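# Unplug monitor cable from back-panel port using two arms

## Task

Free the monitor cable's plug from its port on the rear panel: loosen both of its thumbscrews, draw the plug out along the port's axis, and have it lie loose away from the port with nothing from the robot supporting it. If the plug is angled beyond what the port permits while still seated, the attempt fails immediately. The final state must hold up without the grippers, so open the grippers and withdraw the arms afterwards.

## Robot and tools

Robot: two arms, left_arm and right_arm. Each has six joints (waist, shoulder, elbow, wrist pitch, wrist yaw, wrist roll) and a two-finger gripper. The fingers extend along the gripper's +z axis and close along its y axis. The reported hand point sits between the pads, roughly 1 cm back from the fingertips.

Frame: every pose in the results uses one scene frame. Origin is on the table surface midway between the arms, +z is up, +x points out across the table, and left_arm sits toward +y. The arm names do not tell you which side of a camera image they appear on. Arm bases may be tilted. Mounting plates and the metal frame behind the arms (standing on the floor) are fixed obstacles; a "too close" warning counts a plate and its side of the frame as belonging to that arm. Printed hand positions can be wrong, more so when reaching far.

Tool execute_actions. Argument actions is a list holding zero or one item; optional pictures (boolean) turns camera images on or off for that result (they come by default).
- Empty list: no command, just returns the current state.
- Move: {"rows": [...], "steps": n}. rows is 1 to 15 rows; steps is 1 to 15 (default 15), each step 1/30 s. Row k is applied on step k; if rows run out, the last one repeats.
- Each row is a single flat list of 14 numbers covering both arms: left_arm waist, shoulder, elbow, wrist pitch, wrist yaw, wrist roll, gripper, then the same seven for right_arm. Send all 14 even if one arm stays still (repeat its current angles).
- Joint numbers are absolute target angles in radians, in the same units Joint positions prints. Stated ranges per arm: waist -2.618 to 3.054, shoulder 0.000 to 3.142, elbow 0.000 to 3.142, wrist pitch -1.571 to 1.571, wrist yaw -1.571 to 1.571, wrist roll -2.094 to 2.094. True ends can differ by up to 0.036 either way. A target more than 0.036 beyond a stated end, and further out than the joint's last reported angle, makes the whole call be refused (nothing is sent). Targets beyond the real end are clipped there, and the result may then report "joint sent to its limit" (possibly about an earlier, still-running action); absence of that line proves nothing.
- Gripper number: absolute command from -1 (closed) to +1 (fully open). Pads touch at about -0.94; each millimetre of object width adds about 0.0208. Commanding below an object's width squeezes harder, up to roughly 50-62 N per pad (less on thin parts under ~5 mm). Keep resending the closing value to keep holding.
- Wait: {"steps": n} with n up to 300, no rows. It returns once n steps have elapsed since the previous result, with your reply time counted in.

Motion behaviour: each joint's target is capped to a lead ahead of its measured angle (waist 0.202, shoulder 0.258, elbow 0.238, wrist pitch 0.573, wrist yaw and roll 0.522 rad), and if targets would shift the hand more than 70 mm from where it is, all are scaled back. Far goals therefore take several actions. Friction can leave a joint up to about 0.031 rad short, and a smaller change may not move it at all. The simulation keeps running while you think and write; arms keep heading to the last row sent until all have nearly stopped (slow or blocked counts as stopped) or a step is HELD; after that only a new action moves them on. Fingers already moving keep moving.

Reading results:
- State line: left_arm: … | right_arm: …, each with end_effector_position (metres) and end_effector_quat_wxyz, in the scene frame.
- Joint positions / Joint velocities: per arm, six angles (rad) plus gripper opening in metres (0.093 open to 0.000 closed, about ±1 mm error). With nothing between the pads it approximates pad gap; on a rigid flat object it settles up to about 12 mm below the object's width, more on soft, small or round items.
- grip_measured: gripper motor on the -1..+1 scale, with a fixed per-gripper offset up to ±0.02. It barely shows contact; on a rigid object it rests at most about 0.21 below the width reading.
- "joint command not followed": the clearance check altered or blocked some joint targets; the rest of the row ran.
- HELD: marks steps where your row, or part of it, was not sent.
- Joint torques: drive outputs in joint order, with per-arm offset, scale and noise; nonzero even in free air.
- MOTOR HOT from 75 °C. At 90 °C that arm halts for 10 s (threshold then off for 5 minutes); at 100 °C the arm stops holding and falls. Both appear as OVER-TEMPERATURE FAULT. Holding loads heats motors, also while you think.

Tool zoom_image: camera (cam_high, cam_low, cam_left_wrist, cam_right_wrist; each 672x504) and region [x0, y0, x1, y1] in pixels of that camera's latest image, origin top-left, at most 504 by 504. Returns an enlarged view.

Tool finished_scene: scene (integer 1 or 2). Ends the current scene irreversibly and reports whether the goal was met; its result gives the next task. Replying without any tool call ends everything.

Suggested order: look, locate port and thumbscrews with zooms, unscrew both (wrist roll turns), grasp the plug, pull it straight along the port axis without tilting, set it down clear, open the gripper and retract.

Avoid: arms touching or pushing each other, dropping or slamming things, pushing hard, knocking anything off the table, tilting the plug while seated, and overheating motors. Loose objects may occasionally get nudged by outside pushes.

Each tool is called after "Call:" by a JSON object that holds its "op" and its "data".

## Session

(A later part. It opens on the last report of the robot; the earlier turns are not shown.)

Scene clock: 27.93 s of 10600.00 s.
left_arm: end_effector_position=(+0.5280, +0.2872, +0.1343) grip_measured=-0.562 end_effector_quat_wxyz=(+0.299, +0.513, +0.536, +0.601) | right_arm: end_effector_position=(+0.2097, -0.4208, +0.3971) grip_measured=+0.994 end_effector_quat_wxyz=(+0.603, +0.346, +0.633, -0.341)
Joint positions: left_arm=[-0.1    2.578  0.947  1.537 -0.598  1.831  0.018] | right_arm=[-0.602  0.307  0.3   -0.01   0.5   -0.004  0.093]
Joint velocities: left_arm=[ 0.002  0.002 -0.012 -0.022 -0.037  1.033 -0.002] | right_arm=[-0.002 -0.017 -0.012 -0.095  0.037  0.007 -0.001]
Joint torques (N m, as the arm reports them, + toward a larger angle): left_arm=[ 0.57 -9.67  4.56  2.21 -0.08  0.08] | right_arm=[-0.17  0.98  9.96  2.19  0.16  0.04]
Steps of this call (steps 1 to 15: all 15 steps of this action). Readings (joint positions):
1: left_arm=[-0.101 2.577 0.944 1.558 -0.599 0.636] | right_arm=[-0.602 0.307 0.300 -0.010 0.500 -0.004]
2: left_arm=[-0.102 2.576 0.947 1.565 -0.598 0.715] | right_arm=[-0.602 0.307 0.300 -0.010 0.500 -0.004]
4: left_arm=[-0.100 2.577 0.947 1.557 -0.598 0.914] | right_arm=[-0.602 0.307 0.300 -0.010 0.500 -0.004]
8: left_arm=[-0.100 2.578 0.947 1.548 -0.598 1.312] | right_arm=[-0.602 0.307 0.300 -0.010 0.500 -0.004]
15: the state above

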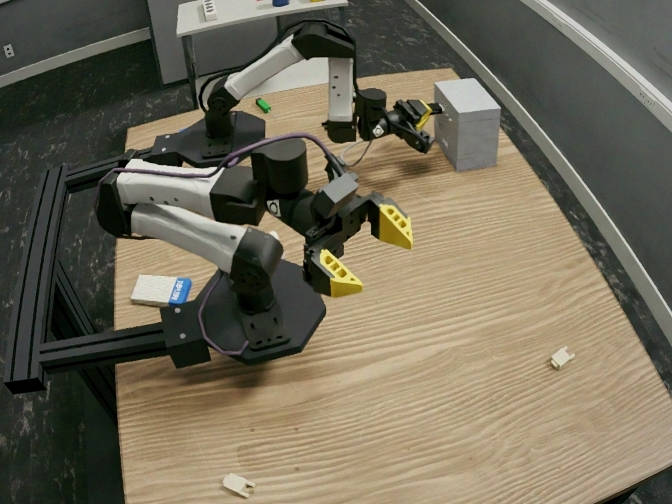

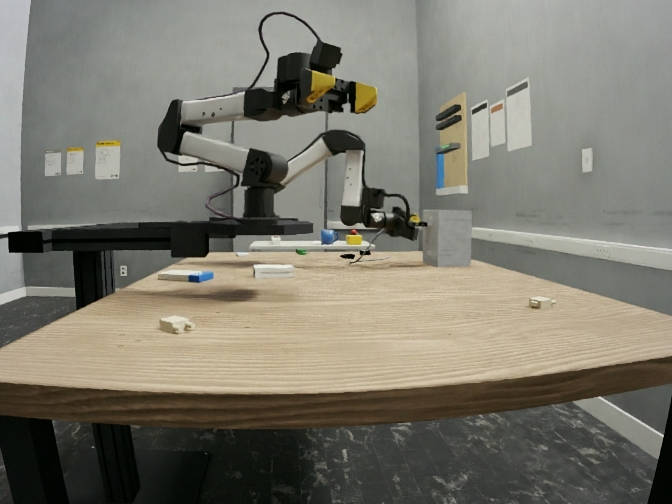

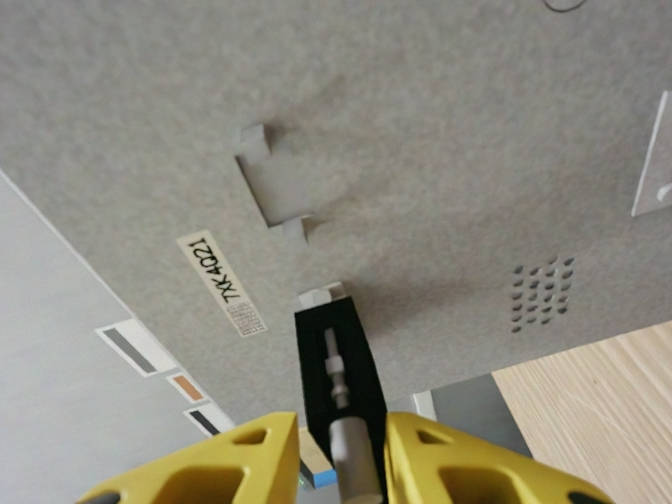

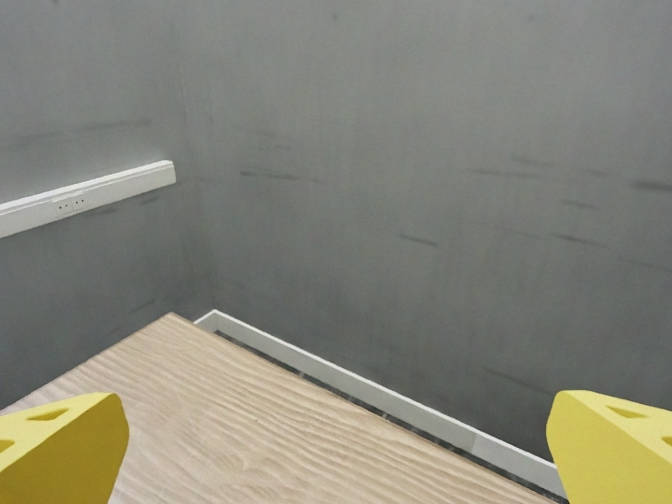

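Call:
{"op": "execute_actions", "data": {"actions": [{"rows":[[-0.095,2.59,0.945,1.535,-0.6,2,-0.9,-0.6,0.3,0.3,0,0.5,0,1],[-0.095,2.59,0.945,1.535,-0.6,0.3,-0.9,-0.6,0.3,0.3,0,0.5,0,1]],"steps":13}], "pictures": false}}

Call:
{"op": "execute_actions", "data": {"actions": [{"rows":[[-0.095,2.59,0.945,1.535,-0.6,0.7,-0.56,-0.6,0.3,0.3,0,0.5,0,1],[-0.095,2.59,0.945,1.535,-0.6,2.09,-0.56,-0.6,0.3,0.3,0,0.5,0,1]]}], "pictures": false}}

Call:
{"op": "execute_actions", "data": {"actions": [{"rows":[[-0.095,2.59,0.945,1.535,-0.6,2,-0.9,-0.6,0.3,0.3,0,0.5,0,1],[-0.095,2.59,0.945,1.535,-0.6,0.3,-0.9,-0.6,0.3,0.3,0,0.5,0,1]],"steps":13}], "pictures": false}}

Call:
{"op": "execute_actions", "data": {"actions": [{"rows":[[-0.095,2.59,0.945,1.535,-0.6,0.7,-0.56,-0.6,0.3,0.3,0,0.5,0,1],[-0.095,2.59,0.945,1.535,-0.6,2.09,-0.56,-0.6,0.3,0.3,0,0.5,0,1]]}], "pictures": false}}

Call:
{"op": "execute_actions", "data": {"actions": [{"rows":[[-0.095,2.59,0.945,1.535,-0.6,2,-0.9,-0.6,0.3,0.3,0,0.5,0,1],[-0.095,2.59,0.945,1.535,-0.6,0.3,-0.9,-0.6,0.3,0.3,0,0.5,0,1]],"steps":13}], "pictures": false}}

Call:
{"op": "execute_actions", "data": {"actions": [{"rows":[[-0.095,2.59,0.945,1.535,-0.6,0.7,-0.56,-0.6,0.3,0.3,0,0.5,0,1],[-0.095,2.59,0.945,1.535,-0.6,2.09,-0.56,-0.6,0.3,0.3,0,0.5,0,1]]}], "pictures": false}}

Call:
{"op": "execute_actions", "data": {"actions": [{"rows":[[-0.095,2.59,0.945,1.535,-0.6,2,-0.9,-0.6,0.3,0.3,0,0.5,0,1],[-0.095,2.59,0.945,1.535,-0.6,0.3,-0.9,-0.6,0.3,0.3,0,0.5,0,1]],"steps":13}], "pictures": false}}

Call:
{"op": "execute_actions", "data": {"actions": [{"rows":[[-0.095,2.59,0.945,1.535,-0.6,0.7,-0.56,-0.6,0.3,0.3,0,0.5,0,1],[-0.095,2.59,0.945,1.535,-0.6,2.09,-0.56,-0.6,0.3,0.3,0,0.5,0,1]]}], "pictures": false}}

Call:
{"op": "execute_actions", "data": {"actions": [{"rows":[[-0.095,2.59,0.945,1.535,-0.6,2,-0.9,-0.6,0.3,0.3,0,0.5,0,1],[-0.095,2.59,0.945,1.535,-0.6,0.3,-0.9,-0.6,0.3,0.3,0,0.5,0,1]],"steps":13}], "pictures": false}}

Call:
{"op": "execute_actions", "data": {"actions": [{"rows":[[-0.095,2.59,0.945,1.535,-0.6,0.7,-0.56,-0.6,0.3,0.3,0,0.5,0,1],[-0.095,2.59,0.945,1.535,-0.6,2.09,-0.56,-0.6,0.3,0.3,0,0.5,0,1]]}], "pictures": false}}

Call:
{"op": "execute_actions", "data": {"actions": [{"rows":[[-0.095,2.59,0.945,1.535,-0.6,2,-0.9,-0.6,0.3,0.3,0,0.5,0,1],[-0.095,2.59,0.945,1.535,-0.6,0.3,-0.9,-0.6,0.3,0.3,0,0.5,0,1]],"steps":13}], "pictures": false}}

Call:
{"op": "execute_actions", "data": {"actions": [{"rows":[[-0.095,2.59,0.945,1.535,-0.6,0.7,-0.56,-0.6,0.3,0.3,0,0.5,0,1],[-0.095,2.59,0.945,1.535,-0.6,2.09,-0.56,-0.6,0.3,0.3,0,0.5,0,1]]}], "pictures": false}}

Call:
{"op": "execute_actions", "data": {"actions": [{"rows":[[-0.095,2.59,0.945,1.535,-0.6,2,-0.9,-0.6,0.3,0.3,0,0.5,0,1],[-0.095,2.59,0.945,1.535,-0.6,0.3,-0.9,-0.6,0.3,0.3,0,0.5,0,1]],"steps":13}], "pictures": false}}

Call:
{"op": "execute_actions", "data": {"actions": [{"rows":[[-0.095,2.59,0.945,1.535,-0.6,0.7,-0.56,-0.6,0.3,0.3,0,0.5,0,1],[-0.095,2.59,0.945,1.535,-0.6,2.09,-0.56,-0.6,0.3,0.3,0,0.5,0,1]]}], "pictures": false}}

Call:
{"op": "execute_actions", "data": {"actions": [{"rows":[[-0.095,2.59,0.945,1.535,-0.6,2,-0.9,-0.6,0.3,0.3,0,0.5,0,1],[-0.095,2.59,0.945,1.535,-0.6,0.3,-0.9,-0.6,0.3,0.3,0,0.5,0,1]],"steps":13}], "pictures": false}}

Call:
{"op": "execute_actions", "data": {"actions": [{"rows":[[-0.095,2.59,0.945,1.535,-0.6,0.7,-0.56,-0.6,0.3,0.3,0,0.5,0,1],[-0.095,2.59,0.945,1.535,-0.6,2.09,-0.56,-0.6,0.3,0.3,0,0.5,0,1]]}], "pictures": false}}

Call:
{"op": "execute_actions", "data": {"actions": [{"rows":[[-0.095,2.59,0.945,1.535,-0.6,2,-0.9,-0.6,0.3,0.3,0,0.5,0,1],[-0.095,2.59,0.945,1.535,-0.6,0.3,-0.9,-0.6,0.3,0.3,0,0.5,0,1]],"steps":13}], "pictures": false}}

Call:
{"op": "execute_actions", "data": {"actions": [{"rows":[[-0.095,2.59,0.945,1.535,-0.6,0.7,-0.56,-0.6,0.3,0.3,0,0.5,0,1],[-0.095,2.59,0.945,1.535,-0.6,2.09,-0.56,-0.6,0.3,0.3,0,0.5,0,1]]}], "pictures": false}}

Call:
{"op": "execute_actions", "data": {"actions": [{"rows":[[-0.095,2.59,0.945,1.535,-0.6,2,-0.9,-0.6,0.3,0.3,0,0.5,0,1],[-0.095,2.59,0.945,1.535,-0.6,0.3,-0.9,-0.6,0.3,0.3,0,0.5,0,1]],"steps":13}], "pictures": false}}

Call:
{"op": "execute_actions", "data": {"actions": [{"rows":[[-0.095,2.59,0.945,1.535,-0.6,0.7,-0.56,-0.6,0.3,0.3,0,0.5,0,1],[-0.095,2.59,0.945,1.535,-0.6,1.95,-0.56,-0.6,0.3,0.3,0,0.5,0,1]]}]}}

Call:
{"op": "zoom_image", "data": {"camera": "cam_left_wrist", "region": [220,250,460,500]}}

Scene clock: 50.47 s of 10600.00 s.
left_arm: end_effector_position=(+0.5280, +0.2865, +0.1351) grip_measured=-0.888 end_effector_quat_wxyz=(+0.558, +0.188, +0.714, +0.379) | right_arm: end_effector_position=(+0.2097, -0.4208, +0.3971) grip_measured=+0.994 end_effector_quat_wxyz=(+0.603, +0.346, +0.633, -0.341)
Joint positions: left_arm=[-0.1    2.582  0.947  1.551 -0.593  0.819  0.003] | right_arm=[-0.602  0.307  0.3   -0.01   0.5   -0.004  0.093]
Joint velocities: left_arm=[-0.022 -0.002  0.007  0.095 -0.095 -2.689 -0.001] | right_arm=[-0.012 -0.007  0.002  0.022 -0.022 -0.066 -0.001]
Joint torques (N m, as the arm reports them, + toward a larger angle): left_arm=[  0.25 -10.06   3.28   1.92   0.03  -0.33] | right_arm=[-0.28  1.06  9.99  2.11  0.12 -0.02]
Steps of this call (steps 1 to 30: the robot went on to your last target; steps 31 to 90: nothing new was sent; then 19.10 s passed at rest; steps 91 to 103: all 13 steps of this action). Readings (joint positions):
91: left_arm=[-0.100 2.582 0.947 1.524 -0.591 1.986] | right_arm=[-0.602 0.307 0.300 -0.010 0.500 -0.004]
92: left_arm=[-0.100 2.582 0.947 1.530 -0.589 1.903] | right_arm=[-0.602 0.307 0.300 -0.010 0.500 -0.004]
94: left_arm=[-0.100 2.582 0.947 1.534 -0.587 1.702] | right_arm=[-0.602 0.307 0.300 -0.010 0.500 -0.004]
98: left_arm=[-0.100 2.582 0.947 1.542 -0.586 1.305] | right_arm=[-0.602 0.307 0.300 -0.010 0.500 -0.004]
103: the state above

Scene clock: 50.97 s of 10600.00 s.
left_arm: end_effector_position=(+0.5276, +0.2863, +0.1319) grip_measured=-0.562 end_effector_quat_wxyz=(+0.266, +0.544, +0.505, +0.614) | right_arm: end_effector_position=(+0.2097, -0.4208, +0.3971) grip_measured=+0.994 end_effector_quat_wxyz=(+0.603, +0.346, +0.633, -0.341)
Joint positions: left_arm=[-0.1    2.582  0.947  1.537 -0.592  1.942  0.018] | right_arm=[-0.602  0.307  0.3   -0.01   0.5   -0.004  0.093]
Joint velocities: left_arm=[-0.007 -0.002  0.002 -0.081 -0.007  0.93   0.   ] | right_arm=[ 0.022  0.002 -0.022  0.007 -0.081 -0.022 -0.001]
Joint torques (N m, as the arm reports them, + toward a larger angle): left_arm=[ 0.38 -9.99  3.31  2.22 -0.11  0.11] | right_arm=[-0.3   1.09  9.94  2.11  0.11  0.01]
Steps of this call (steps 1 to 15: all 15 steps of this action). Readings (joint positions):
1: left_arm=[-0.100 2.582 0.947 1.553 -0.592 0.787] | right_arm=[-0.602 0.307 0.300 -0.010 0.500 -0.004]
2: left_arm=[-0.101 2.582 0.947 1.554 -0.591 0.866] | right_arm=[-0.602 0.307 0.300 -0.010 0.500 -0.004]
4: left_arm=[-0.100 2.582 0.947 1.549 -0.592 1.065] | right_arm=[-0.602 0.307 0.300 -0.010 0.500 -0.004]
8: left_arm=[-0.100 2.582 0.947 1.547 -0.592 1.463] | right_arm=[-0.602 0.307 0.300 -0.010 0.500 -0.004]
15: the state above

Scene clock: 51.40 s of 10600.00 s.
left_arm: end_effector_position=(+0.5276, +0.2872, +0.1347) grip_measured=-0.888 end_effector_quat_wxyz=(+0.561, +0.176, +0.718, +0.372) | right_arm: end_effector_position=(+0.2097, -0.4208, +0.3971) grip_measured=+0.994 end_effector_quat_wxyz=(+0.603, +0.346, +0.633, -0.341)
Joint positions: left_arm=[-0.1    2.582  0.947  1.549 -0.598  0.791  0.003] | right_arm=[-0.602  0.307  0.3   -0.01   0.5   -0.004  0.093]
Joint velocities: left_arm=[-0.002 -0.007  0.012  0.007 -0.125 -2.571  0.001] | right_arm=[ 0.007 -0.017 -0.012  0.022  0.037 -0.007  0.   ]
Joint torques (N m, as the arm reports them, + toward a larger angle): left_arm=[  0.17 -10.1    3.16   2.02   0.1   -0.45] | right_arm=[-0.15  1.19  9.95  2.17  0.16 -0.02]
Steps of this call (steps 1 to 13: all 13 steps of this action). Readings (joint positions):
1: left_arm=[-0.100 2.582 0.947 1.534 -0.592 1.954] | right_arm=[-0.602 0.307 0.300 -0.010 0.500 -0.004]
2: left_arm=[-0.100 2.582 0.947 1.534 -0.591 1.872] | right_arm=[-0.602 0.307 0.300 -0.010 0.500 -0.004]
4: left_arm=[-0.100 2.582 0.947 1.536 -0.591 1.671] | right_arm=[-0.602 0.307 0.300 -0.010 0.500 -0.004]
8: left_arm=[-0.100 2.582 0.947 1.542 -0.591 1.275] | right_arm=[-0.602 0.307 0.300 -0.010 0.500 -0.004]
13: the state above

Scene clock: 51.90 s of 10600.00 s.
left_arm: end_effector_position=(+0.5275, +0.2860, +0.1321) grip_measured=-0.562 end_effector_quat_wxyz=(+0.268, +0.542, +0.508, +0.614) | right_arm: end_effector_position=(+0.2097, -0.4208, +0.3971) grip_measured=+0.994 end_effector_quat_wxyz=(+0.603, +0.346, +0.633, -0.341)
Joint positions: left_arm=[-0.101  2.582  0.947  1.537 -0.595  1.935  0.018] | right_arm=[-0.602  0.307  0.3   -0.01   0.5   -0.004  0.093]
Joint velocities: left_arm=[-0.007  0.007  0.022 -0.066  0.022  0.989 -0.001] | right_arm=[ 0.002  0.002  0.002  0.066 -0.051  0.007 -0.   ]
Joint torques (N m, as the arm reports them, + toward a larger angle): left_arm=[  0.32 -10.03   3.23   2.23  -0.07   0.09] | right_arm=[-0.04  1.04 10.03  2.21  0.19 -0.03]
Steps of this call (steps 1 to 15: all 15 steps of this action). Readings (joint positions):
1: left_arm=[-0.100 2.582 0.947 1.552 -0.596 0.765] | right_arm=[-0.602 0.307 0.300 -0.010 0.500 -0.004]
2: left_arm=[-0.102 2.582 0.947 1.554 -0.594 0.845] | right_arm=[-0.602 0.307 0.300 -0.010 0.500 -0.004]
4: left_arm=[-0.101 2.582 0.947 1.549 -0.595 1.045] | right_arm=[-0.602 0.307 0.300 -0.010 0.500 -0.004]
8: left_arm=[-0.101 2.582 0.947 1.547 -0.595 1.442] | right_arm=[-0.602 0.307 0.300 -0.010 0.500 -0.004]
15: the state above

Scene clock: 52.33 s of 10600.00 s.
left_arm: end_effector_position=(+0.5274, +0.2870, +0.1346) grip_measured=-0.888 end_effector_quat_wxyz=(+0.561, +0.175, +0.718, +0.372) | right_arm: end_effector_position=(+0.2097, -0.4208, +0.3971) grip_measured=+0.994 end_effector_quat_wxyz=(+0.603, +0.346, +0.633, -0.341)
Joint positions: left_arm=[-0.101  2.582  0.947  1.549 -0.601  0.787  0.003] | right_arm=[-0.602  0.307  0.3   -0.01   0.5   -0.004  0.093]
Joint velocities: left_arm=[ 0.017  0.012 -0.017  0.007 -0.168 -2.557 -0.001] | right_arm=[-0.007 -0.002  0.002  0.022  0.022 -0.007  0.001]
Joint torques (N m, as the arm reports them, + toward a larger angle): left_arm=[  0.37 -10.02   3.11   2.06   0.16  -0.47] | right_arm=[-0.31  1.02  9.68  2.1   0.15  0.04]
Steps of this call (steps 1 to 13: all 13 steps of this action). Readings (joint positions):
1: left_arm=[-0.101 2.582 0.947 1.535 -0.595 1.949] | right_arm=[-0.602 0.307 0.300 -0.010 0.500 -0.004]
2: left_arm=[-0.101 2.582 0.947 1.534 -0.594 1.867] | right_arm=[-0.602 0.307 0.300 -0.010 0.500 -0.004]
4: left_arm=[-0.101 2.582 0.947 1.536 -0.594 1.666] | right_arm=[-0.602 0.307 0.300 -0.010 0.500 -0.004]
8: left_arm=[-0.101 2.582 0.947 1.542 -0.593 1.270] | right_arm=[-0.602 0.307 0.300 -0.010 0.500 -0.004]
13: the state above

Scene clock: 52.83 s of 10600.00 s.
left_arm: end_effector_position=(+0.5274, +0.2862, +0.1322) grip_measured=-0.562 end_effector_quat_wxyz=(+0.268, +0.541, +0.508, +0.614) | right_arm: end_effector_position=(+0.2097, -0.4208, +0.3971) grip_measured=+0.994 end_effector_quat_wxyz=(+0.603, +0.346, +0.633, -0.341)
Joint positions: left_arm=[-0.101  2.582  0.947  1.537 -0.596  1.933  0.018] | right_arm=[-0.602  0.307  0.3   -0.01   0.5   -0.004  0.093]
Joint velocities: left_arm=[-0.002  0.012 -0.007  0.007 -0.081  0.96  -0.001] | right_arm=[-0.012 -0.012 -0.002 -0.007  0.007 -0.11   0.   ]
Joint torques (N m, as the arm reports them, + toward a larger angle): left_arm=[ 0.29 -9.95  3.14  2.25 -0.07  0.11] | right_arm=[-0.1   1.25  9.7   2.14  0.16  0.03]
Steps of this call (steps 1 to 15: all 15 steps of this action). Readings (joint positions):
1: left_arm=[-0.101 2.582 0.947 1.551 -0.600 0.761] | right_arm=[-0.602 0.307 0.300 -0.010 0.500 -0.004]
2: left_arm=[-0.103 2.582 0.947 1.553 -0.596 0.841] | right_arm=[-0.602 0.307 0.300 -0.010 0.500 -0.004]
4: left_arm=[-0.101 2.582 0.947 1.549 -0.596 1.040] | right_arm=[-0.602 0.307 0.300 -0.010 0.500 -0.004]
8: left_arm=[-0.101 2.582 0.947 1.547 -0.596 1.437] | right_arm=[-0.602 0.307 0.300 -0.010 0.500 -0.004]
15: the state above

Scene clock: 53.27 s of 10600.00 s.
left_arm: end_effector_position=(+0.5273, +0.2871, +0.1345) grip_measured=-0.888 end_effector_quat_wxyz=(+0.561, +0.174, +0.719, +0.372) | right_arm: end_effector_position=(+0.2097, -0.4208, +0.3971) grip_measured=+0.994 end_effector_quat_wxyz=(+0.603, +0.346, +0.633, -0.341)
Joint positions: left_arm=[-0.101  2.582  0.947  1.548 -0.603  0.785  0.003] | right_arm=[-0.602  0.307  0.3   -0.01   0.5   -0.004  0.093]
Joint velocities: left_arm=[ 0.012  0.027 -0.007 -0.007 -0.154 -2.615 -0.   ] | right_arm=[-0.017 -0.022  0.012  0.007 -0.095  0.022  0.   ]
Joint torques (N m, as the arm reports them, + toward a larger angle): left_arm=[  0.5  -10.02   3.17   2.03   0.17  -0.47] | right_arm=[-0.25  1.06  9.85  2.2   0.17 -0.04]
Steps of this call (steps 1 to 13: all 13 steps of this action). Readings (joint positions):
1: left_arm=[-0.101 2.582 0.947 1.535 -0.596 1.947] | right_arm=[-0.602 0.307 0.300 -0.010 0.500 -0.004]
2: left_arm=[-0.101 2.582 0.947 1.534 -0.596 1.866] | right_arm=[-0.602 0.307 0.300 -0.010 0.500 -0.004]
4: left_arm=[-0.101 2.582 0.947 1.536 -0.595 1.665] | right_arm=[-0.602 0.307 0.300 -0.010 0.500 -0.004]
8: left_arm=[-0.101 2.582 0.947 1.541 -0.595 1.269] | right_arm=[-0.602 0.307 0.300 -0.010 0.500 -0.004]
13: the state above

Scene clock: 53.77 s of 10600.00 s.
left_arm: end_effector_position=(+0.5273, +0.2863, +0.1321) grip_measured=-0.562 end_effector_quat_wxyz=(+0.267, +0.541, +0.509, +0.614) | right_arm: end_effector_position=(+0.2097, -0.4208, +0.3971) grip_measured=+0.994 end_effector_quat_wxyz=(+0.603, +0.346, +0.633, -0.341)
Joint positions: left_arm=[-0.101  2.582  0.947  1.537 -0.598  1.933  0.018] | right_arm=[-0.602  0.307  0.3   -0.01   0.5   -0.004  0.093]
Joint velocities: left_arm=[-0.022  0.002  0.002 -0.022 -0.022  0.945  0.   ] | right_arm=[ 0.007  0.002  0.012 -0.051 -0.051 -0.022 -0.   ]
Joint torques (N m, as the arm reports them, + toward a larger angle): left_arm=[  0.57 -10.06   3.46   2.24  -0.05   0.1 ] | right_arm=[-0.18  1.03  9.89  2.13  0.16  0.01]
Steps of this call (steps 1 to 15: all 15 steps of this action). Readings (joint positions):
1: left_arm=[-0.101 2.582 0.947 1.551 -0.602 0.760] | right_arm=[-0.602 0.307 0.300 -0.010 0.500 -0.004]
2: left_arm=[-0.102 2.582 0.947 1.554 -0.598 0.840] | right_arm=[-0.602 0.307 0.300 -0.010 0.500 -0.004]
4: left_arm=[-0.101 2.582 0.947 1.548 -0.598 1.040] | right_arm=[-0.602 0.307 0.300 -0.010 0.500 -0.004]
8: left_arm=[-0.101 2.582 0.947 1.546 -0.598 1.437] | right_arm=[-0.602 0.307 0.300 -0.010 0.500 -0.004]
15: the state above

Scene clock: 54.20 s of 10600.00 s.
left_arm: end_effector_position=(+0.5272, +0.2872, +0.1345) grip_measured=-0.888 end_effector_quat_wxyz=(+0.561, +0.174, +0.719, +0.372) | right_arm: end_effector_position=(+0.2097, -0.4208, +0.3971) grip_measured=+0.994 end_effector_quat_wxyz=(+0.603, +0.346, +0.633, -0.341)
Joint positions: left_arm=[-0.101  2.582  0.947  1.548 -0.603  0.785  0.003] | right_arm=[-0.602  0.307  0.3   -0.01   0.5   -0.004  0.093]
Joint velocities: left_arm=[ 0.007 -0.012  0.007 -0.007 -0.081 -2.63  -0.001] | right_arm=[-0.012 -0.007  0.012  0.007 -0.051 -0.066 -0.002]
Joint torques (N m, as the arm reports them, + toward a larger angle): left_arm=[  0.34 -10.07   3.34   2.03   0.17  -0.51] | right_arm=[-0.27  0.98  9.93  2.14  0.08 -0.04]
Steps of this call (steps 1 to 13: all 13 steps of this action). Readings (joint positions):
1: left_arm=[-0.101 2.582 0.947 1.535 -0.598 1.947] | right_arm=[-0.602 0.307 0.300 -0.010 0.500 -0.004]
2: left_arm=[-0.101 2.582 0.947 1.534 -0.596 1.866] | right_arm=[-0.602 0.307 0.300 -0.010 0.500 -0.004]
4: left_arm=[-0.101 2.582 0.947 1.536 -0.596 1.665] | right_arm=[-0.602 0.307 0.300 -0.010 0.500 -0.004]
8: left_arm=[-0.101 2.582 0.947 1.541 -0.596 1.268] | right_arm=[-0.602 0.307 0.300 -0.010 0.500 -0.004]
13: the state above

Scene clock: 54.70 s of 10600.00 s.
left_arm: end_effector_position=(+0.5273, +0.2864, +0.1321) grip_measured=-0.562 end_effector_quat_wxyz=(+0.267, +0.541, +0.509, +0.614) | right_arm: end_effector_position=(+0.2097, -0.4208, +0.3971) grip_measured=+0.994 end_effector_quat_wxyz=(+0.603, +0.346, +0.633, -0.341)
Joint positions: left_arm=[-0.101  2.582  0.947  1.537 -0.598  1.933  0.018] | right_arm=[-0.602  0.307  0.3   -0.01   0.5   -0.004  0.093]
Joint velocities: left_arm=[ 0.002 -0.007 -0.017 -0.066 -0.051  0.96  -0.   ] | right_arm=[-0.002 -0.002 -0.012  0.007 -0.007  0.022 -0.001]
Joint torques (N m, as the arm reports them, + toward a larger angle): left_arm=[ 0.47 -9.98  3.22  2.29 -0.07  0.1 ] | right_arm=[-0.21  0.87  9.95  2.18  0.13 -0.03]
Steps of this call (steps 1 to 15: all 15 steps of this action). Readings (joint positions):
1: left_arm=[-0.101 2.582 0.947 1.551 -0.602 0.761] | right_arm=[-0.602 0.307 0.300 -0.010 0.500 -0.004]
2: left_arm=[-0.102 2.582 0.947 1.554 -0.599 0.840] | right_arm=[-0.602 0.307 0.300 -0.010 0.500 -0.004]
4: left_arm=[-0.101 2.582 0.947 1.549 -0.598 1.040] | right_arm=[-0.602 0.307 0.300 -0.010 0.500 -0.004]
8: left_arm=[-0.101 2.582 0.947 1.546 -0.598 1.437] | right_arm=[-0.602 0.307 0.300 -0.010 0.500 -0.004]
15: the state above

Scene clock: 55.13 s of 10600.00 s.
left_arm: end_effector_position=(+0.5272, +0.2872, +0.1345) grip_measured=-0.888 end_effector_quat_wxyz=(+0.561, +0.174, +0.719, +0.372) | right_arm: end_effector_position=(+0.2097, -0.4208, +0.3971) grip_measured=+0.994 end_effector_quat_wxyz=(+0.603, +0.346, +0.633, -0.341)
Joint positions: left_arm=[-0.101  2.582  0.947  1.548 -0.603  0.786  0.003] | right_arm=[-0.602  0.307  0.3   -0.01   0.5   -0.004  0.093]
Joint velocities: left_arm=[-0.007 -0.007  0.007  0.066 -0.037 -2.527 -0.   ] | right_arm=[ 0.002 -0.007 -0.002 -0.022  0.022 -0.007  0.   ]
Joint torques (N m, as the arm reports them, + toward a larger angle): left_arm=[  0.32 -10.01   3.2    2.03   0.18  -0.49] | right_arm=[-0.21  1.04 10.16  2.18  0.13  0.  ]
Steps of this call (steps 1 to 13: all 13 steps of this action). Readings (joint positions):
1: left_arm=[-0.101 2.582 0.947 1.535 -0.598 1.947] | right_arm=[-0.602 0.307 0.300 -0.010 0.500 -0.004]
2: left_arm=[-0.101 2.582 0.947 1.534 -0.596 1.866] | right_arm=[-0.602 0.307 0.300 -0.010 0.500 -0.004]
4: left_arm=[-0.101 2.582 0.947 1.536 -0.596 1.665] | right_arm=[-0.602 0.307 0.300 -0.010 0.500 -0.004]
8: left_arm=[-0.101 2.582 0.947 1.541 -0.596 1.269] | right_arm=[-0.602 0.307 0.300 -0.010 0.500 -0.004]
13: the state above

Scene clock: 55.63 s of 10600.00 s.
left_arm: end_effector_position=(+0.5272, +0.2863, +0.1322) grip_measured=-0.562 end_effector_quat_wxyz=(+0.267, +0.541, +0.509, +0.614) | right_arm: end_effector_position=(+0.2097, -0.4208, +0.3971) grip_measured=+0.994 end_effector_quat_wxyz=(+0.603, +0.346, +0.633, -0.341)
Joint positions: left_arm=[-0.102  2.582  0.947  1.537 -0.598  1.934  0.018] | right_arm=[-0.602  0.307  0.3   -0.01   0.5   -0.004  0.093]
Joint velocities: left_arm=[-0.012  0.002 -0.017 -0.037  0.022  0.916  0.001] | right_arm=[-0.007 -0.007 -0.027  0.051 -0.037 -0.037  0.   ]
Joint torques (N m, as the arm reports them, + toward a larger angle): left_arm=[  0.46 -10.02   3.33   2.25  -0.07   0.08] | right_arm=[-0.15  0.97 10.09  2.12  0.17 -0.01]
Steps of this call (steps 1 to 15: all 15 steps of this action). Readings (joint positions):
1: left_arm=[-0.101 2.582 0.947 1.552 -0.603 0.761] | right_arm=[-0.602 0.307 0.300 -0.010 0.500 -0.004]
2: left_arm=[-0.103 2.582 0.947 1.554 -0.599 0.841] | right_arm=[-0.602 0.307 0.300 -0.010 0.500 -0.004]
4: left_arm=[-0.102 2.582 0.947 1.549 -0.599 1.041] | right_arm=[-0.602 0.307 0.300 -0.010 0.500 -0.004]
8: left_arm=[-0.102 2.582 0.947 1.547 -0.599 1.438] | right_arm=[-0.602 0.307 0.300 -0.010 0.500 -0.004]
15: the state above

Scene clock: 56.07 s of 10600.00 s.
left_arm: end_effector_position=(+0.5272, +0.2871, +0.1345) grip_measured=-0.888 end_effector_quat_wxyz=(+0.561, +0.174, +0.719, +0.372) | right_arm: end_effector_position=(+0.2097, -0.4208, +0.3971) grip_measured=+0.994 end_effector_quat_wxyz=(+0.603, +0.346, +0.633, -0.341)
Joint positions: left_arm=[-0.102  2.582  0.947  1.548 -0.604  0.786  0.003] | right_arm=[-0.602  0.307  0.3   -0.01   0.5   -0.004  0.093]
Joint velocities: left_arm=[-0.007  0.002 -0.007  0.022 -0.051 -2.557 -0.   ] | right_arm=[ 0.007 -0.007 -0.012  0.007 -0.022  0.037 -0.001]
Joint torques (N m, as the arm reports them, + toward a larger angle): left_arm=[  0.51 -10.08   3.4    2.02   0.15  -0.5 ] | right_arm=[-0.03  0.99  9.92  2.17  0.22  0.  ]
Steps of this call (steps 1 to 13: all 13 steps of this action). Readings (joint positions):
1: left_arm=[-0.102 2.582 0.947 1.535 -0.598 1.947] | right_arm=[-0.602 0.307 0.300 -0.010 0.500 -0.004]
2: left_arm=[-0.102 2.582 0.947 1.534 -0.597 1.866] | right_arm=[-0.602 0.307 0.300 -0.010 0.500 -0.004]
4: left_arm=[-0.102 2.582 0.947 1.536 -0.596 1.665] | right_arm=[-0.602 0.307 0.300 -0.010 0.500 -0.004]
8: left_arm=[-0.102 2.582 0.947 1.541 -0.596 1.269] | right_arm=[-0.602 0.307 0.300 -0.010 0.500 -0.004]
13: the state above

Scene clock: 56.57 s of 10600.00 s.
left_arm: end_effector_position=(+0.5272, +0.2863, +0.1322) grip_measured=-0.562 end_effector_quat_wxyz=(+0.267, +0.541, +0.509, +0.614) | right_arm: end_effector_position=(+0.2097, -0.4208, +0.3971) grip_measured=+0.994 end_effector_quat_wxyz=(+0.603, +0.346, +0.633, -0.341)
Joint positions: left_arm=[-0.102  2.582  0.947  1.537 -0.598  1.933  0.018] | right_arm=[-0.602  0.307  0.3   -0.01   0.5   -0.004  0.093]
Joint velocities: left_arm=[-0.012 -0.007 -0.017 -0.095  0.022  0.901  0.   ] | right_arm=[ 0.007 -0.002 -0.002 -0.007 -0.051 -0.037 -0.   ]
Joint torques (N m, as the arm reports them, + toward a larger angle): left_arm=[  0.61 -10.15   3.46   2.22  -0.05   0.11] | right_arm=[-0.23  1.28  9.95  2.14  0.12  0.03]
Steps of this call (steps 1 to 15: all 15 steps of this action). Readings (joint positions):
1: left_arm=[-0.102 2.582 0.947 1.552 -0.603 0.761] | right_arm=[-0.602 0.307 0.300 -0.010 0.500 -0.004]
2: left_arm=[-0.103 2.582 0.947 1.554 -0.599 0.841] | right_arm=[-0.602 0.307 0.300 -0.010 0.500 -0.004]
4: left_arm=[-0.102 2.582 0.947 1.549 -0.599 1.041] | right_arm=[-0.602 0.307 0.300 -0.010 0.500 -0.004]
8: left_arm=[-0.102 2.582 0.947 1.547 -0.599 1.438] | right_arm=[-0.602 0.307 0.300 -0.010 0.500 -0.004]
15: the state above

Scene clock: 57.00 s of 10600.00 s.
left_arm: end_effector_position=(+0.5272, +0.2871, +0.1345) grip_measured=-0.888 end_effector_quat_wxyz=(+0.561, +0.174, +0.719, +0.372) | right_arm: end_effector_position=(+0.2097, -0.4208, +0.3971) grip_measured=+0.994 end_effector_quat_wxyz=(+0.603, +0.346, +0.633, -0.341)
Joint positions: left_arm=[-0.102  2.582  0.947  1.548 -0.604  0.786  0.003] | right_arm=[-0.602  0.307  0.3   -0.01   0.5   -0.004  0.093]
Joint velocities: left_arm=[ 0.002 -0.007 -0.017  0.037 -0.037 -2.44  -0.   ] | right_arm=[-0.002 -0.012 -0.022 -0.037  0.051  0.022 -0.   ]
Joint torques (N m, as the arm reports them, + toward a larger angle): left_arm=[  0.54 -10.22   3.31   2.04   0.16  -0.55] | right_arm=[-0.13  0.93  9.93  2.17  0.11  0.  ]
Steps of this call (steps 1 to 13: all 13 steps of this action). Readings (joint positions):
1: left_arm=[-0.102 2.582 0.947 1.535 -0.598 1.947] | right_arm=[-0.602 0.307 0.300 -0.010 0.500 -0.004]
2: left_arm=[-0.102 2.582 0.947 1.534 -0.597 1.866] | right_arm=[-0.602 0.307 0.300 -0.010 0.500 -0.004]
4: left_arm=[-0.102 2.582 0.947 1.536 -0.597 1.665] | right_arm=[-0.602 0.307 0.300 -0.010 0.500 -0.004]
8: left_arm=[-0.102 2.582 0.947 1.541 -0.596 1.269] | right_arm=[-0.602 0.307 0.300 -0.010 0.500 -0.004]
13: the state above

Scene clock: 57.50 s of 10600.00 s.
left_arm: end_effector_position=(+0.5272, +0.2863, +0.1322) grip_measured=-0.562 end_effector_quat_wxyz=(+0.267, +0.541, +0.509, +0.614) | right_arm: end_effector_position=(+0.2097, -0.4208, +0.3971) grip_measured=+0.994 end_effector_quat_wxyz=(+0.603, +0.346, +0.633, -0.341)
Joint positions: left_arm=[-0.102  2.582  0.947  1.537 -0.598  1.934  0.018] | right_arm=[-0.602  0.307  0.3   -0.01   0.5   -0.004  0.093]
Joint velocities: left_arm=[-0.037  0.012 -0.012 -0.066  0.066  0.945  0.002] | right_arm=[-0.007 -0.017 -0.007  0.037 -0.11   0.037 -0.001]
Joint torques (N m, as the arm reports them, + toward a larger angle): left_arm=[ 0.49 -9.96  3.24  2.24 -0.07  0.08] | right_arm=[-0.05  0.82  9.85  2.19  0.14  0.  ]
Steps of this call (steps 1 to 15: all 15 steps of this action). Readings (joint positions):
1: left_arm=[-0.102 2.582 0.947 1.552 -0.603 0.762] | right_arm=[-0.602 0.307 0.300 -0.010 0.500 -0.004]
2: left_arm=[-0.103 2.582 0.947 1.554 -0.599 0.842] | right_arm=[-0.602 0.307 0.300 -0.010 0.500 -0.004]
4: left_arm=[-0.102 2.582 0.947 1.549 -0.599 1.041] | right_arm=[-0.602 0.307 0.300 -0.010 0.500 -0.004]
8: left_arm=[-0.102 2.582 0.947 1.547 -0.599 1.438] | right_arm=[-0.602 0.307 0.300 -0.010 0.500 -0.004]
15: the state above

Scene clock: 57.93 s of 10600.00 s.
left_arm: end_effector_position=(+0.5272, +0.2871, +0.1345) grip_measured=-0.888 end_effector_quat_wxyz=(+0.561, +0.174, +0.719, +0.373) | right_arm: end_effector_position=(+0.2097, -0.4208, +0.3971) grip_measured=+0.994 end_effector_quat_wxyz=(+0.603, +0.346, +0.633, -0.341)
Joint positions: left_arm=[-0.102  2.582  0.947  1.548 -0.604  0.787  0.003] | right_arm=[-0.602  0.307  0.3   -0.01   0.5   -0.004  0.093]
Joint velocities: left_arm=[ 0.012 -0.012  0.007  0.022 -0.139 -2.527  0.   ] | right_arm=[-0.002  0.002 -0.002 -0.051 -0.037 -0.066 -0.001]
Joint torques (N m, as the arm reports them, + toward a larger angle): left_arm=[ 0.57 -9.88  3.45  1.97  0.16 -0.58] | right_arm=[-0.39  1.31  9.93  2.17  0.15 -0.11]
Steps of this call (steps 1 to 13: all 13 steps of this action). Readings (joint positions):
1: left_arm=[-0.102 2.582 0.947 1.535 -0.598 1.948] | right_arm=[-0.602 0.307 0.300 -0.010 0.500 -0.004]
2: left_arm=[-0.102 2.582 0.947 1.534 -0.597 1.866] | right_arm=[-0.602 0.307 0.300 -0.010 0.500 -0.004]
4: left_arm=[-0.102 2.582 0.947 1.536 -0.597 1.665] | right_arm=[-0.602 0.307 0.300 -0.010 0.500 -0.004]
8: left_arm=[-0.102 2.582 0.947 1.541 -0.596 1.269] | right_arm=[-0.602 0.307 0.300 -0.010 0.500 -0.004]
13: the state above

Scene clock: 58.43 s of 10600.00 s.
left_arm: end_effector_position=(+0.5272, +0.2863, +0.1322) grip_measured=-0.562 end_effector_quat_wxyz=(+0.267, +0.541, +0.509, +0.614) | right_arm: end_effector_position=(+0.2097, -0.4208, +0.3971) grip_measured=+0.994 end_effector_quat_wxyz=(+0.603, +0.346, +0.633, -0.341)
Joint positions: left_arm=[-0.102  2.582  0.947  1.537 -0.598  1.934  0.018] | right_arm=[-0.602  0.307  0.3   -0.01   0.5   -0.004  0.093]
Joint velocities: left_arm=[-0.017 -0.012 -0.002 -0.081  0.022  0.974  0.001] | right_arm=[ 0.007 -0.007  0.007  0.022 -0.007  0.007  0.001]
Joint torques (N m, as the arm reports them, + toward a larger angle): left_arm=[  0.38 -10.06   3.28   2.23  -0.04   0.12] | right_arm=[-0.22  1.3   9.86  2.11  0.1  -0.02]
Steps of this call (steps 1 to 15: all 15 steps of this action). Readings (joint positions):
1: left_arm=[-0.102 2.582 0.947 1.552 -0.603 0.762] | right_arm=[-0.602 0.307 0.300 -0.010 0.500 -0.004]
2: left_arm=[-0.103 2.582 0.947 1.554 -0.599 0.842] | right_arm=[-0.602 0.307 0.300 -0.010 0.500 -0.004]
4: left_arm=[-0.102 2.582 0.947 1.549 -0.599 1.041] | right_arm=[-0.602 0.307 0.300 -0.010 0.500 -0.004]
8: left_arm=[-0.102 2.582 0.947 1.547 -0.599 1.439] | right_arm=[-0.602 0.307 0.300 -0.010 0.500 -0.004]
15: the state above

Scene clock: 58.87 s of 10600.00 s.
left_arm: end_effector_position=(+0.5272, +0.2871, +0.1345) grip_measured=-0.888 end_effector_quat_wxyz=(+0.561, +0.174, +0.719, +0.373) | right_arm: end_effector_position=(+0.2097, -0.4208, +0.3971) grip_measured=+0.994 end_effector_quat_wxyz=(+0.603, +0.346, +0.633, -0.341)
Joint positions: left_arm=[-0.102  2.582  0.947  1.548 -0.604  0.787  0.003] | right_arm=[-0.602  0.307  0.3   -0.01   0.5   -0.004  0.093]
Joint velocities: left_arm=[ 0.012 -0.027  0.002  0.022 -0.168 -2.542 -0.   ] | right_arm=[ 0.002 -0.007 -0.002 -0.022  0.022  0.022 -0.001]
Joint torques (N m, as the arm reports them, + toward a larger angle): left_arm=[ 0.5  -9.85  3.29  2.01  0.16 -0.52] | right_arm=[-0.19  0.9  10.01  2.18  0.1  -0.01]
Steps of this call (steps 1 to 13: all 13 steps of this action). Readings (joint positions):
1: left_arm=[-0.102 2.582 0.947 1.535 -0.598 1.948] | right_arm=[-0.602 0.307 0.300 -0.010 0.500 -0.004]
2: left_arm=[-0.102 2.582 0.947 1.534 -0.597 1.866] | right_arm=[-0.602 0.307 0.300 -0.010 0.500 -0.004]
4: left_arm=[-0.102 2.582 0.947 1.536 -0.597 1.665] | right_arm=[-0.602 0.307 0.300 -0.010 0.500 -0.004]
8: left_arm=[-0.102 2.582 0.947 1.541 -0.596 1.268] | right_arm=[-0.602 0.307 0.300 -0.010 0.500 -0.004]
13: the state above

Scene clock: 59.37 s of 10600.00 s.
left_arm: end_effector_position=(+0.5273, +0.2863, +0.1326) grip_measured=-0.562 end_effector_quat_wxyz=(+0.298, +0.514, +0.535, +0.601) | right_arm: end_effector_position=(+0.2097, -0.4208, +0.3971) grip_measured=+0.994 end_effector_quat_wxyz=(+0.603, +0.346, +0.633, -0.341)
Joint positions: left_arm=[-0.102  2.582  0.947  1.539 -0.599  1.834  0.018] | right_arm=[-0.602  0.307  0.3   -0.01   0.5   -0.004  0.093]
Joint velocities: left_arm=[-0.002  0.007 -0.012 -0.095  0.007  0.725 -0.   ] | right_arm=[-0.002 -0.017 -0.007 -0.007  0.037 -0.007  0.001]
Joint torques (N m, as the arm reports them, + toward a larger angle): left_arm=[ 0.55 -9.99  3.36  2.16 -0.06  0.1 ] | right_arm=[-0.14  1.22  9.98  2.12  0.17  0.  ]
Steps of this call (steps 1 to 15: all 15 steps of this action). Readings (joint positions):
1: left_arm=[-0.102 2.582 0.947 1.552 -0.603 0.762] | right_arm=[-0.602 0.307 0.300 -0.010 0.500 -0.004]
2: left_arm=[-0.103 2.582 0.947 1.554 -0.599 0.842] | right_arm=[-0.602 0.307 0.300 -0.010 0.500 -0.004]
4: left_arm=[-0.102 2.582 0.947 1.549 -0.599 1.041] | right_arm=[-0.602 0.307 0.300 -0.010 0.500 -0.004]
8: left_arm=[-0.102 2.582 0.947 1.547 -0.599 1.439] | right_arm=[-0.602 0.307 0.300 -0.010 0.500 -0.004]
15: the state above

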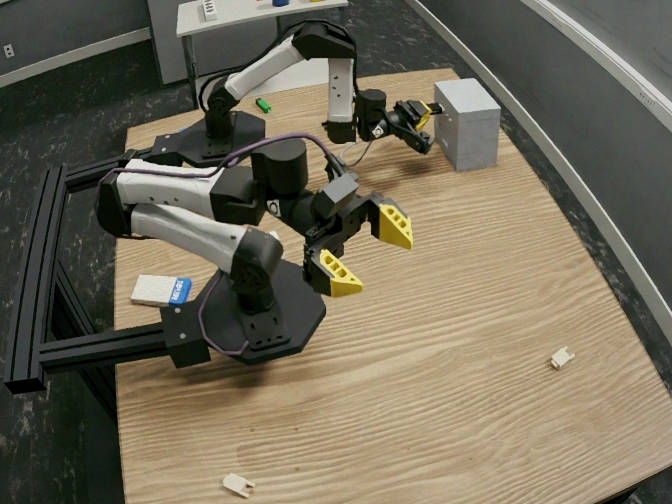

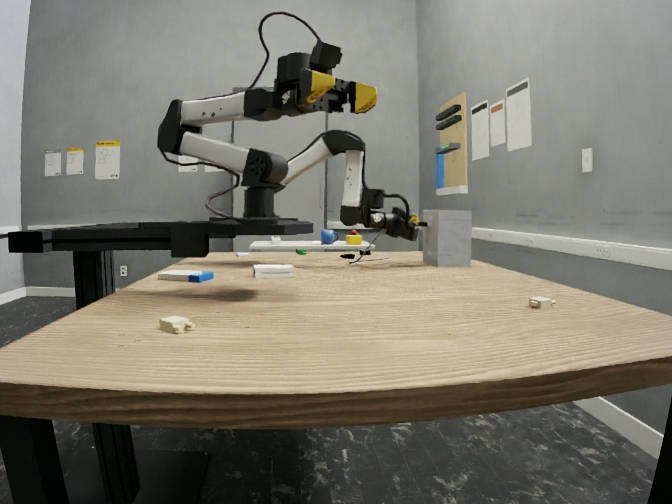

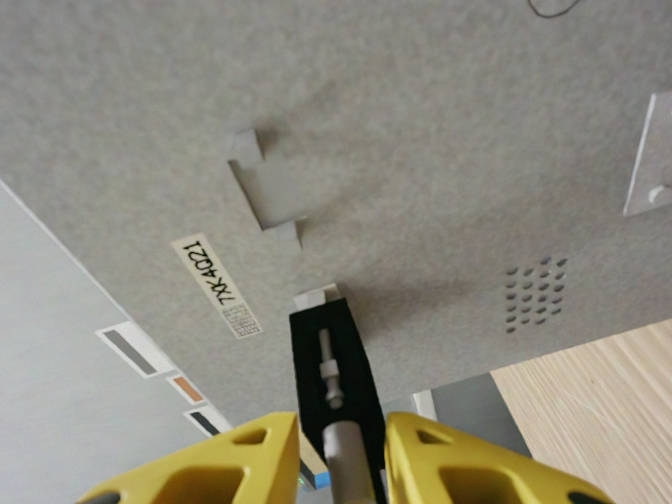

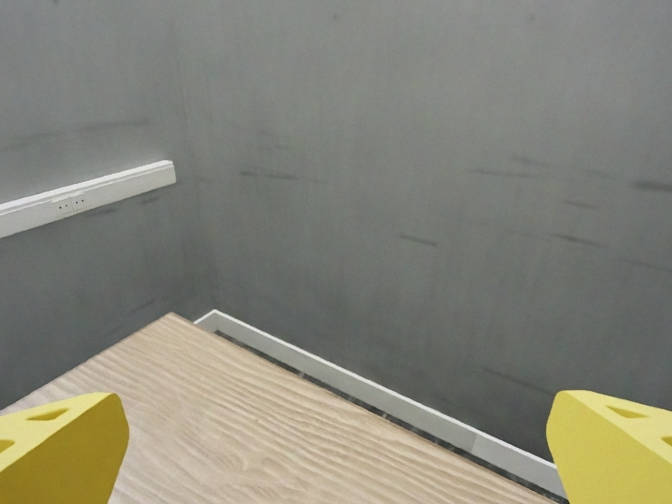

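Region (220, 250, 460, 500) of cam_left_wrist's 672x504 image, scaled by 2.016, with more detail than that image has; it fills the left 484 columns of this view, and the rest is white.

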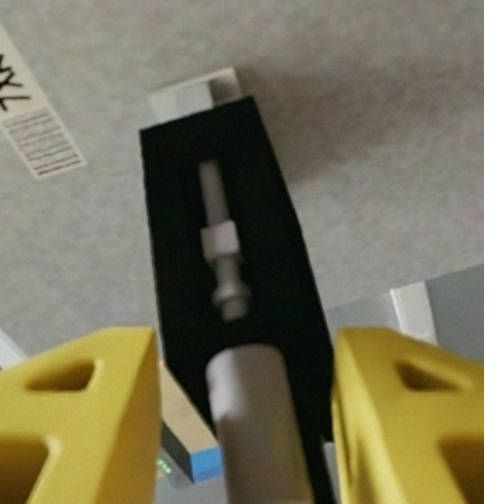

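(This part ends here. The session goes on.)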